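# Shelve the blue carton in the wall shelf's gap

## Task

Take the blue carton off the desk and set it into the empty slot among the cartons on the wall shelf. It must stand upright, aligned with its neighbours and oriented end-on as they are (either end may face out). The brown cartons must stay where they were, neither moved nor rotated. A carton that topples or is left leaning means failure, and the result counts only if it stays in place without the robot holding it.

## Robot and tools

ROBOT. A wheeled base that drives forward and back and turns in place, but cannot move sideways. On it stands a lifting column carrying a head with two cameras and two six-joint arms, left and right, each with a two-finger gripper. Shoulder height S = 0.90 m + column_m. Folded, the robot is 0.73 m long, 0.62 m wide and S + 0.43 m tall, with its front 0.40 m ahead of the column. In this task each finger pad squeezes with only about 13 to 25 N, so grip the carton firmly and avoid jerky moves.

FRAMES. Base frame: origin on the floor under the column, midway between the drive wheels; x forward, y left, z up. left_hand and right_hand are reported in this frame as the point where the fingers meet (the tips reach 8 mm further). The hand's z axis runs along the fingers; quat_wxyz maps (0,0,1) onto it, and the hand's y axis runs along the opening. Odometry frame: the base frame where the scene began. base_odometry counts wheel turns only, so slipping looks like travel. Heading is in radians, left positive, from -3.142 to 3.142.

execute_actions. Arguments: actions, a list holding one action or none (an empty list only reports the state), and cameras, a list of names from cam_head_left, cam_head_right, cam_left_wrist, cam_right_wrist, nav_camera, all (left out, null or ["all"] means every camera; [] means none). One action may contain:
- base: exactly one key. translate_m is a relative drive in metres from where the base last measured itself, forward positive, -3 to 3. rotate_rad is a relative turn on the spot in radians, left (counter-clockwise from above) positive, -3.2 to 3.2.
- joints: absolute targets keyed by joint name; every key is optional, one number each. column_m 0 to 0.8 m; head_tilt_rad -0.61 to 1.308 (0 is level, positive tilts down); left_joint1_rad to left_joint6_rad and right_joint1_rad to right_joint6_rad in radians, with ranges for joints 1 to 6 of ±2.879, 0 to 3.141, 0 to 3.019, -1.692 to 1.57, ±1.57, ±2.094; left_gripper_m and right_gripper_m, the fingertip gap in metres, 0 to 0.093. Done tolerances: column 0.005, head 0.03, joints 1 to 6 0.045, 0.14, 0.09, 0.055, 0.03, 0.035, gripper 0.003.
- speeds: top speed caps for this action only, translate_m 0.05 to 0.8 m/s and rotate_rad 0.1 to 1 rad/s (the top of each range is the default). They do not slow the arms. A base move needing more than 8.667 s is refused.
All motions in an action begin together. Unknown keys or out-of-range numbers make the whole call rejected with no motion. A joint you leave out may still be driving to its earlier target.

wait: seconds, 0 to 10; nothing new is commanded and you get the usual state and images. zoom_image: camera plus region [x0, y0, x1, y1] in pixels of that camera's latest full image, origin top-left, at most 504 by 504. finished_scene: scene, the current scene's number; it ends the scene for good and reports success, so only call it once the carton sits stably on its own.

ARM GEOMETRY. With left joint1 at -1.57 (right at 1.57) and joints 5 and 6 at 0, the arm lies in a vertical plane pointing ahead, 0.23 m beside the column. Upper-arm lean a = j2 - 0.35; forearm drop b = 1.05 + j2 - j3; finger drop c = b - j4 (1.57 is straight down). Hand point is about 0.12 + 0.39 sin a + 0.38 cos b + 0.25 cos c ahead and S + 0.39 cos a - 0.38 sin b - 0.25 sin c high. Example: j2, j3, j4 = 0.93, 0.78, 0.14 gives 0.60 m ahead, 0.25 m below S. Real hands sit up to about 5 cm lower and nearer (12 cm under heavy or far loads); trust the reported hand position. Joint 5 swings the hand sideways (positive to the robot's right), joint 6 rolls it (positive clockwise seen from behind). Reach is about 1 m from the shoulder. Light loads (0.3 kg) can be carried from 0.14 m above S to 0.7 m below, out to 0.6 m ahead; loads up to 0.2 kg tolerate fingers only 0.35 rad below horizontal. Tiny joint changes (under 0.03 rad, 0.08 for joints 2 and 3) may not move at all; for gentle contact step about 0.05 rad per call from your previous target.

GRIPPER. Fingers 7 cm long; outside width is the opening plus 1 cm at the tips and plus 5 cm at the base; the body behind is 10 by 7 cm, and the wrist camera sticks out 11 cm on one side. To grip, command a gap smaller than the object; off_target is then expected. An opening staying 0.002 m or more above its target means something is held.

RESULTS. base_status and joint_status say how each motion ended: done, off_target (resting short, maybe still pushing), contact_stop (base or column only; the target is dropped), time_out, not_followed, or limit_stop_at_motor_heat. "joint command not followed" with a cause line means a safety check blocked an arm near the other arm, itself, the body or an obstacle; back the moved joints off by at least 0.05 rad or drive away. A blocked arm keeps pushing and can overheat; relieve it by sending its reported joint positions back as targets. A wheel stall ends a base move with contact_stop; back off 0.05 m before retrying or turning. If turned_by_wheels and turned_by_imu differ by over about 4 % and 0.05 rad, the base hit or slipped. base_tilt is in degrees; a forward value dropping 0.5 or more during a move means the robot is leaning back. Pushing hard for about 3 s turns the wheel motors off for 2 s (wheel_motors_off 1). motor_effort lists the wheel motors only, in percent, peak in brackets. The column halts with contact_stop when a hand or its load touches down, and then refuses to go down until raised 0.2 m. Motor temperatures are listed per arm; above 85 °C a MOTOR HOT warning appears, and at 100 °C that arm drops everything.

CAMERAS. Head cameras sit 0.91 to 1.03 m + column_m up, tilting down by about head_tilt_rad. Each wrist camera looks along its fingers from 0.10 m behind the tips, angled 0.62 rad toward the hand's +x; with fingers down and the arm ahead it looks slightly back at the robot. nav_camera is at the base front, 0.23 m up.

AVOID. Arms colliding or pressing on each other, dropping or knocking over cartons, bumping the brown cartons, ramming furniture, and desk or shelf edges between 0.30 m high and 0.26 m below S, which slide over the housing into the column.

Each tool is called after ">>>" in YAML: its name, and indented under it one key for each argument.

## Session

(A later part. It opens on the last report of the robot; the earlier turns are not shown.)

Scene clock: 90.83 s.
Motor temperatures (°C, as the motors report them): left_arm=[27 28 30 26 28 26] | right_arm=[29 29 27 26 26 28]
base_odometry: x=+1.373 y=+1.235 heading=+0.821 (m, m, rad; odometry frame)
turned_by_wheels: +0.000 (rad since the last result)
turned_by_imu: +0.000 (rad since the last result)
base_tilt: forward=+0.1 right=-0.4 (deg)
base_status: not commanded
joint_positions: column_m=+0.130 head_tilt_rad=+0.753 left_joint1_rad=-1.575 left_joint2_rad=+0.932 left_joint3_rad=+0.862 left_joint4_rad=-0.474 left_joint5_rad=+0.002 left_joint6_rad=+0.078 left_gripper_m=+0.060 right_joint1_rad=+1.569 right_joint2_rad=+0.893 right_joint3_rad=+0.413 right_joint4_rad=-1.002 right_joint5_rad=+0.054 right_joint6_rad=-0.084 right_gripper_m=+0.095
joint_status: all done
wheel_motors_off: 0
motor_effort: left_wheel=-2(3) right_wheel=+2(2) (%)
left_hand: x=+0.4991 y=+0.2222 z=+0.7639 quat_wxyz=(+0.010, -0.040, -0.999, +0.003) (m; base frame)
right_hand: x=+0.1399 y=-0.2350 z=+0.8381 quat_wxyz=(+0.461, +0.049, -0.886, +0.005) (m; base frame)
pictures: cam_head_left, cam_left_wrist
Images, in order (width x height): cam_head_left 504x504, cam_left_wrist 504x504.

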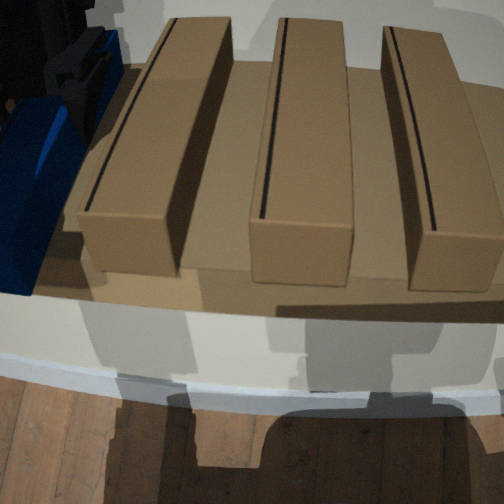

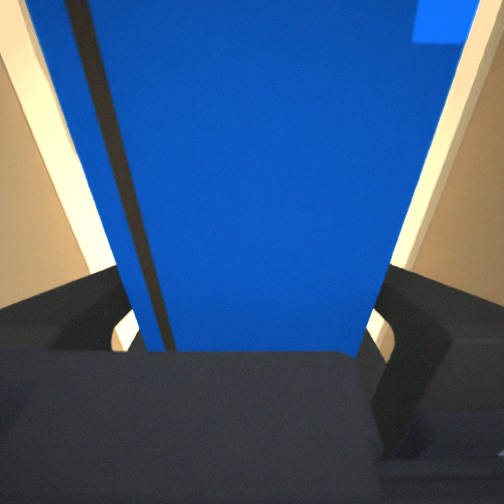

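>>> execute_actions:
  actions:
    - {"base":{"translate_m":0.025},"speeds":{"translate_m":0.05},"joints":{"column_m":0.137}}
  cameras: []

>>> execute_actions:
  actions:
    - {"joints":{"column_m":0.125}}
  cameras: ["cam_head_left","cam_left_wrist"]

Scene clock: 92.23 s.
Motor temperatures (°C, as the motors report them): left_arm=[27 28 30 26 28 26] | right_arm=[29 29 27 26 26 28]
base_odometry: x=+1.390 y=+1.253 heading=+0.822 (m, m, rad; odometry frame)
turned_by_wheels: +0.002 (rad since the last result)
turned_by_imu: +0.002 (rad since the last result)
base_tilt: forward=+0.1 right=-0.4 (deg)
base_status: done
joint_positions: column_m=+0.137 head_tilt_rad=+0.753 left_joint1_rad=-1.575 left_joint2_rad=+0.932 left_joint3_rad=+0.863 left_joint4_rad=-0.472 left_joint5_rad=+0.002 left_joint6_rad=+0.078 left_gripper_m=+0.060 right_joint1_rad=+1.569 right_joint2_rad=+0.893 right_joint3_rad=+0.414 right_joint4_rad=-1.002 right_joint5_rad=+0.054 right_joint6_rad=-0.084 right_gripper_m=+0.095
joint_status: all done
wheel_motors_off: 0
motor_effort: left_wheel=+2(45) right_wheel=-1(38) (%)
left_hand: x=+0.5001 y=+0.2222 z=+0.7709 quat_wxyz=(+0.008, -0.040, -0.999, +0.003) (m; base frame)
right_hand: x=+0.1405 y=-0.2350 z=+0.8448 quat_wxyz=(+0.461, +0.049, -0.886, +0.005) (m; base frame)
pictures: none
No camera images: the call's "cameras" was empty. Leave "cameras" out to get every camera's image.

Scene clock: 92.97 s.
Motor temperatures (°C, as the motors report them): left_arm=[27 28 30 26 28 26] | right_arm=[29 29 27 26 26 28]
base_odometry: x=+1.390 y=+1.253 heading=+0.822 (m, m, rad; odometry frame)
turned_by_wheels: +0.000 (rad since the last result)
turned_by_imu: +0.000 (rad since the last result)
base_tilt: forward=+0.2 right=-0.3 (deg)
base_status: not commanded
joint_positions: column_m=+0.125 head_tilt_rad=+0.753 left_joint1_rad=-1.575 left_joint2_rad=+0.928 left_joint3_rad=+0.863 left_joint4_rad=-0.473 left_joint5_rad=+0.002 left_joint6_rad=+0.078 left_gripper_m=+0.060 right_joint1_rad=+1.569 right_joint2_rad=+0.893 right_joint3_rad=+0.414 right_joint4_rad=-1.002 right_joint5_rad=+0.054 right_joint6_rad=-0.084 right_gripper_m=+0.095
joint_status: all done
wheel_motors_off: 0
motor_effort: left_wheel=+3(3) right_wheel=-3(2) (%)
left_hand: x=+0.5008 y=+0.2222 z=+0.7603 quat_wxyz=(+0.007, -0.040, -0.999, +0.003) (m; base frame)
right_hand: x=+0.1405 y=-0.2350 z=+0.8329 quat_wxyz=(+0.461, +0.049, -0.886, +0.005) (m; base frame)
pictures: cam_head_left, cam_left_wrist
Images, in order (width x height): cam_head_left 504x504, cam_left_wrist 504x504.

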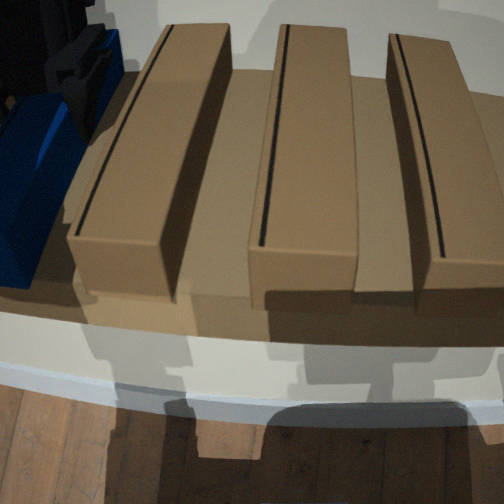

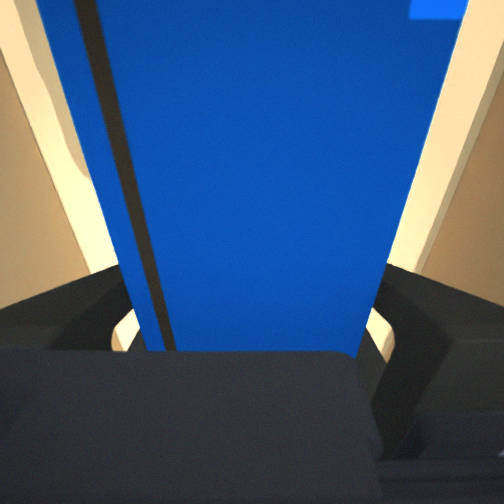

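Down and aligned. Release, lift, back off.

>>> execute_actions:
  actions:
    - {"joints":{"left_gripper_m":0.076}}
  cameras: ["cam_left_wrist"]

>>> execute_actions:
  actions:
    - {"joints":{"column_m":0.26}}
  cameras: ["cam_left_wrist"]

>>> execute_actions:
  actions:
    - {"base":{"translate_m":-0.45},"joints":{"head_tilt_rad":0.5}}
  cameras: ["cam_head_left","cam_head_right","nav_camera"]

Scene clock: 93.77 s.
Motor temperatures (°C, as the motors report them): left_arm=[27 28 30 26 28 26] | right_arm=[29 29 27 26 26 28]
base_odometry: x=+1.390 y=+1.253 heading=+0.822 (m, m, rad; odometry frame)
turned_by_wheels: +0.000 (rad since the last result)
turned_by_imu: +0.000 (rad since the last result)
base_tilt: forward=+0.2 right=-0.4 (deg)
base_status: not commanded
joint_positions: column_m=+0.125 head_tilt_rad=+0.753 left_joint1_rad=-1.575 left_joint2_rad=+0.928 left_joint3_rad=+0.863 left_joint4_rad=-0.473 left_joint5_rad=+0.002 left_joint6_rad=+0.078 left_gripper_m=+0.076 right_joint1_rad=+1.569 right_joint2_rad=+0.893 right_joint3_rad=+0.414 right_joint4_rad=-1.002 right_joint5_rad=+0.054 right_joint6_rad=-0.084 right_gripper_m=+0.095
joint_status: all done
wheel_motors_off: 0
motor_effort: left_wheel=+3(3) right_wheel=-1(2) (%)
left_hand: x=+0.5008 y=+0.2222 z=+0.7603 quat_wxyz=(+0.007, -0.040, -0.999, +0.003) (m; base frame)
right_hand: x=+0.1405 y=-0.2350 z=+0.8329 quat_wxyz=(+0.461, +0.049, -0.886, +0.005) (m; base frame)
pictures: cam_left_wrist
Images, in order (width x height): cam_left_wrist 504x504.

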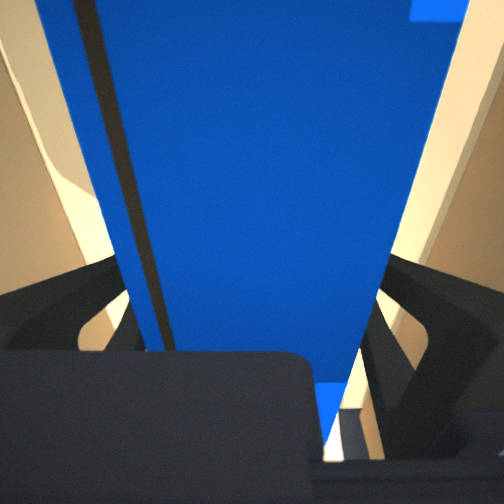

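Scene clock: 96.13 s.
Motor temperatures (°C, as the motors report them): left_arm=[27 28 30 26 28 26] | right_arm=[29 29 27 26 26 28]
base_odometry: x=+1.390 y=+1.253 heading=+0.822 (m, m, rad; odometry frame)
turned_by_wheels: +0.000 (rad since the last result)
turned_by_imu: +0.001 (rad since the last result)
base_tilt: forward=+0.1 right=-0.4 (deg)
base_status: not commanded
joint_positions: column_m=+0.260 head_tilt_rad=+0.753 left_joint1_rad=-1.575 left_joint2_rad=+0.928 left_joint3_rad=+0.863 left_joint4_rad=-0.473 left_joint5_rad=+0.002 left_joint6_rad=+0.078 left_gripper_m=+0.076 right_joint1_rad=+1.569 right_joint2_rad=+0.893 right_joint3_rad=+0.414 right_joint4_rad=-1.002 right_joint5_rad=+0.054 right_joint6_rad=-0.084 right_gripper_m=+0.095
joint_status: all done
wheel_motors_off: 0
motor_effort: left_wheel=+3(4) right_wheel=-1(2) (%)
left_hand: x=+0.5008 y=+0.2222 z=+0.8952 quat_wxyz=(+0.007, -0.040, -0.999, +0.003) (m; base frame)
right_hand: x=+0.1405 y=-0.2350 z=+0.9678 quat_wxyz=(+0.461, +0.049, -0.886, +0.005) (m; base frame)
pictures: cam_left_wrist
Images, in order (width x height): cam_left_wrist 504x504.

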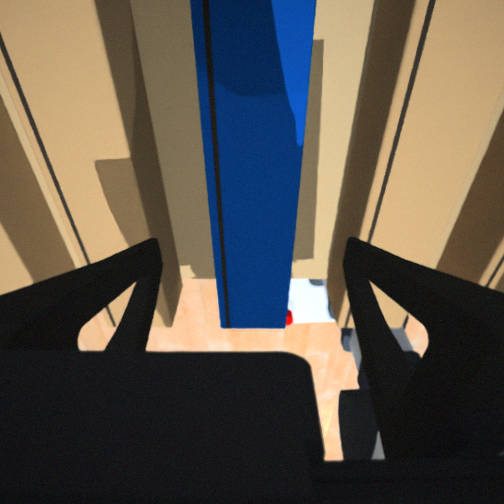

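Scene clock: 98.67 s.
Motor temperatures (°C, as the motors report them): left_arm=[27 28 30 26 28 26] | right_arm=[29 29 27 26 26 28]
base_odometry: x=+1.084 y=+0.923 heading=+0.824 (m, m, rad; odometry frame)
turned_by_wheels: +0.002 (rad since the last result)
turned_by_imu: +0.002 (rad since the last result)
base_tilt: forward=+0.0 right=-0.3 (deg)
base_status: done
joint_positions: column_m=+0.260 head_tilt_rad=+0.518 left_joint1_rad=-1.575 left_joint2_rad=+0.928 left_joint3_rad=+0.863 left_joint4_rad=-0.472 left_joint5_rad=+0.002 left_joint6_rad=+0.078 left_gripper_m=+0.076 right_joint1_rad=+1.569 right_joint2_rad=+0.893 right_joint3_rad=+0.414 right_joint4_rad=-1.002 right_joint5_rad=+0.054 right_joint6_rad=-0.084 right_gripper_m=+0.095
joint_status: all done
wheel_motors_off: 0
motor_effort: left_wheel=+1(62) right_wheel=-1(55) (%)
left_hand: x=+0.5011 y=+0.2222 z=+0.8952 quat_wxyz=(+0.007, -0.040, -0.999, +0.003) (m; base frame)
right_hand: x=+0.1403 y=-0.2350 z=+0.9679 quat_wxyz=(+0.461, +0.049, -0.886, +0.005) (m; base frame)
pictures: cam_head_left, cam_head_right, nav_camera
Images, in order (width x height): cam_head_left 504x504, cam_head_right 504x504, nav_camera 504x504.

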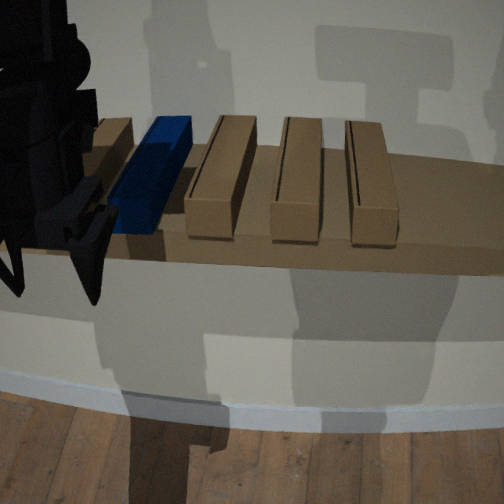

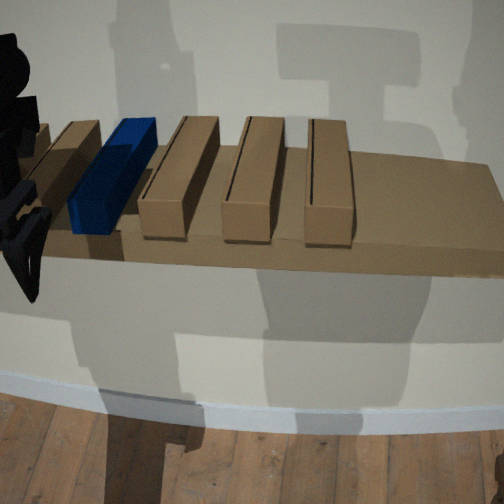

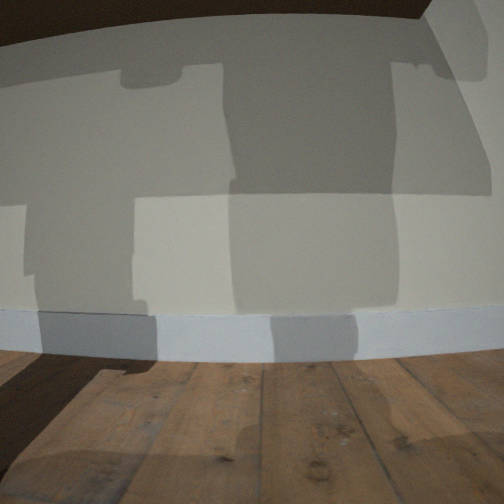

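>>> finished_scene:
  scene: 1

The scene is finished: the task was done.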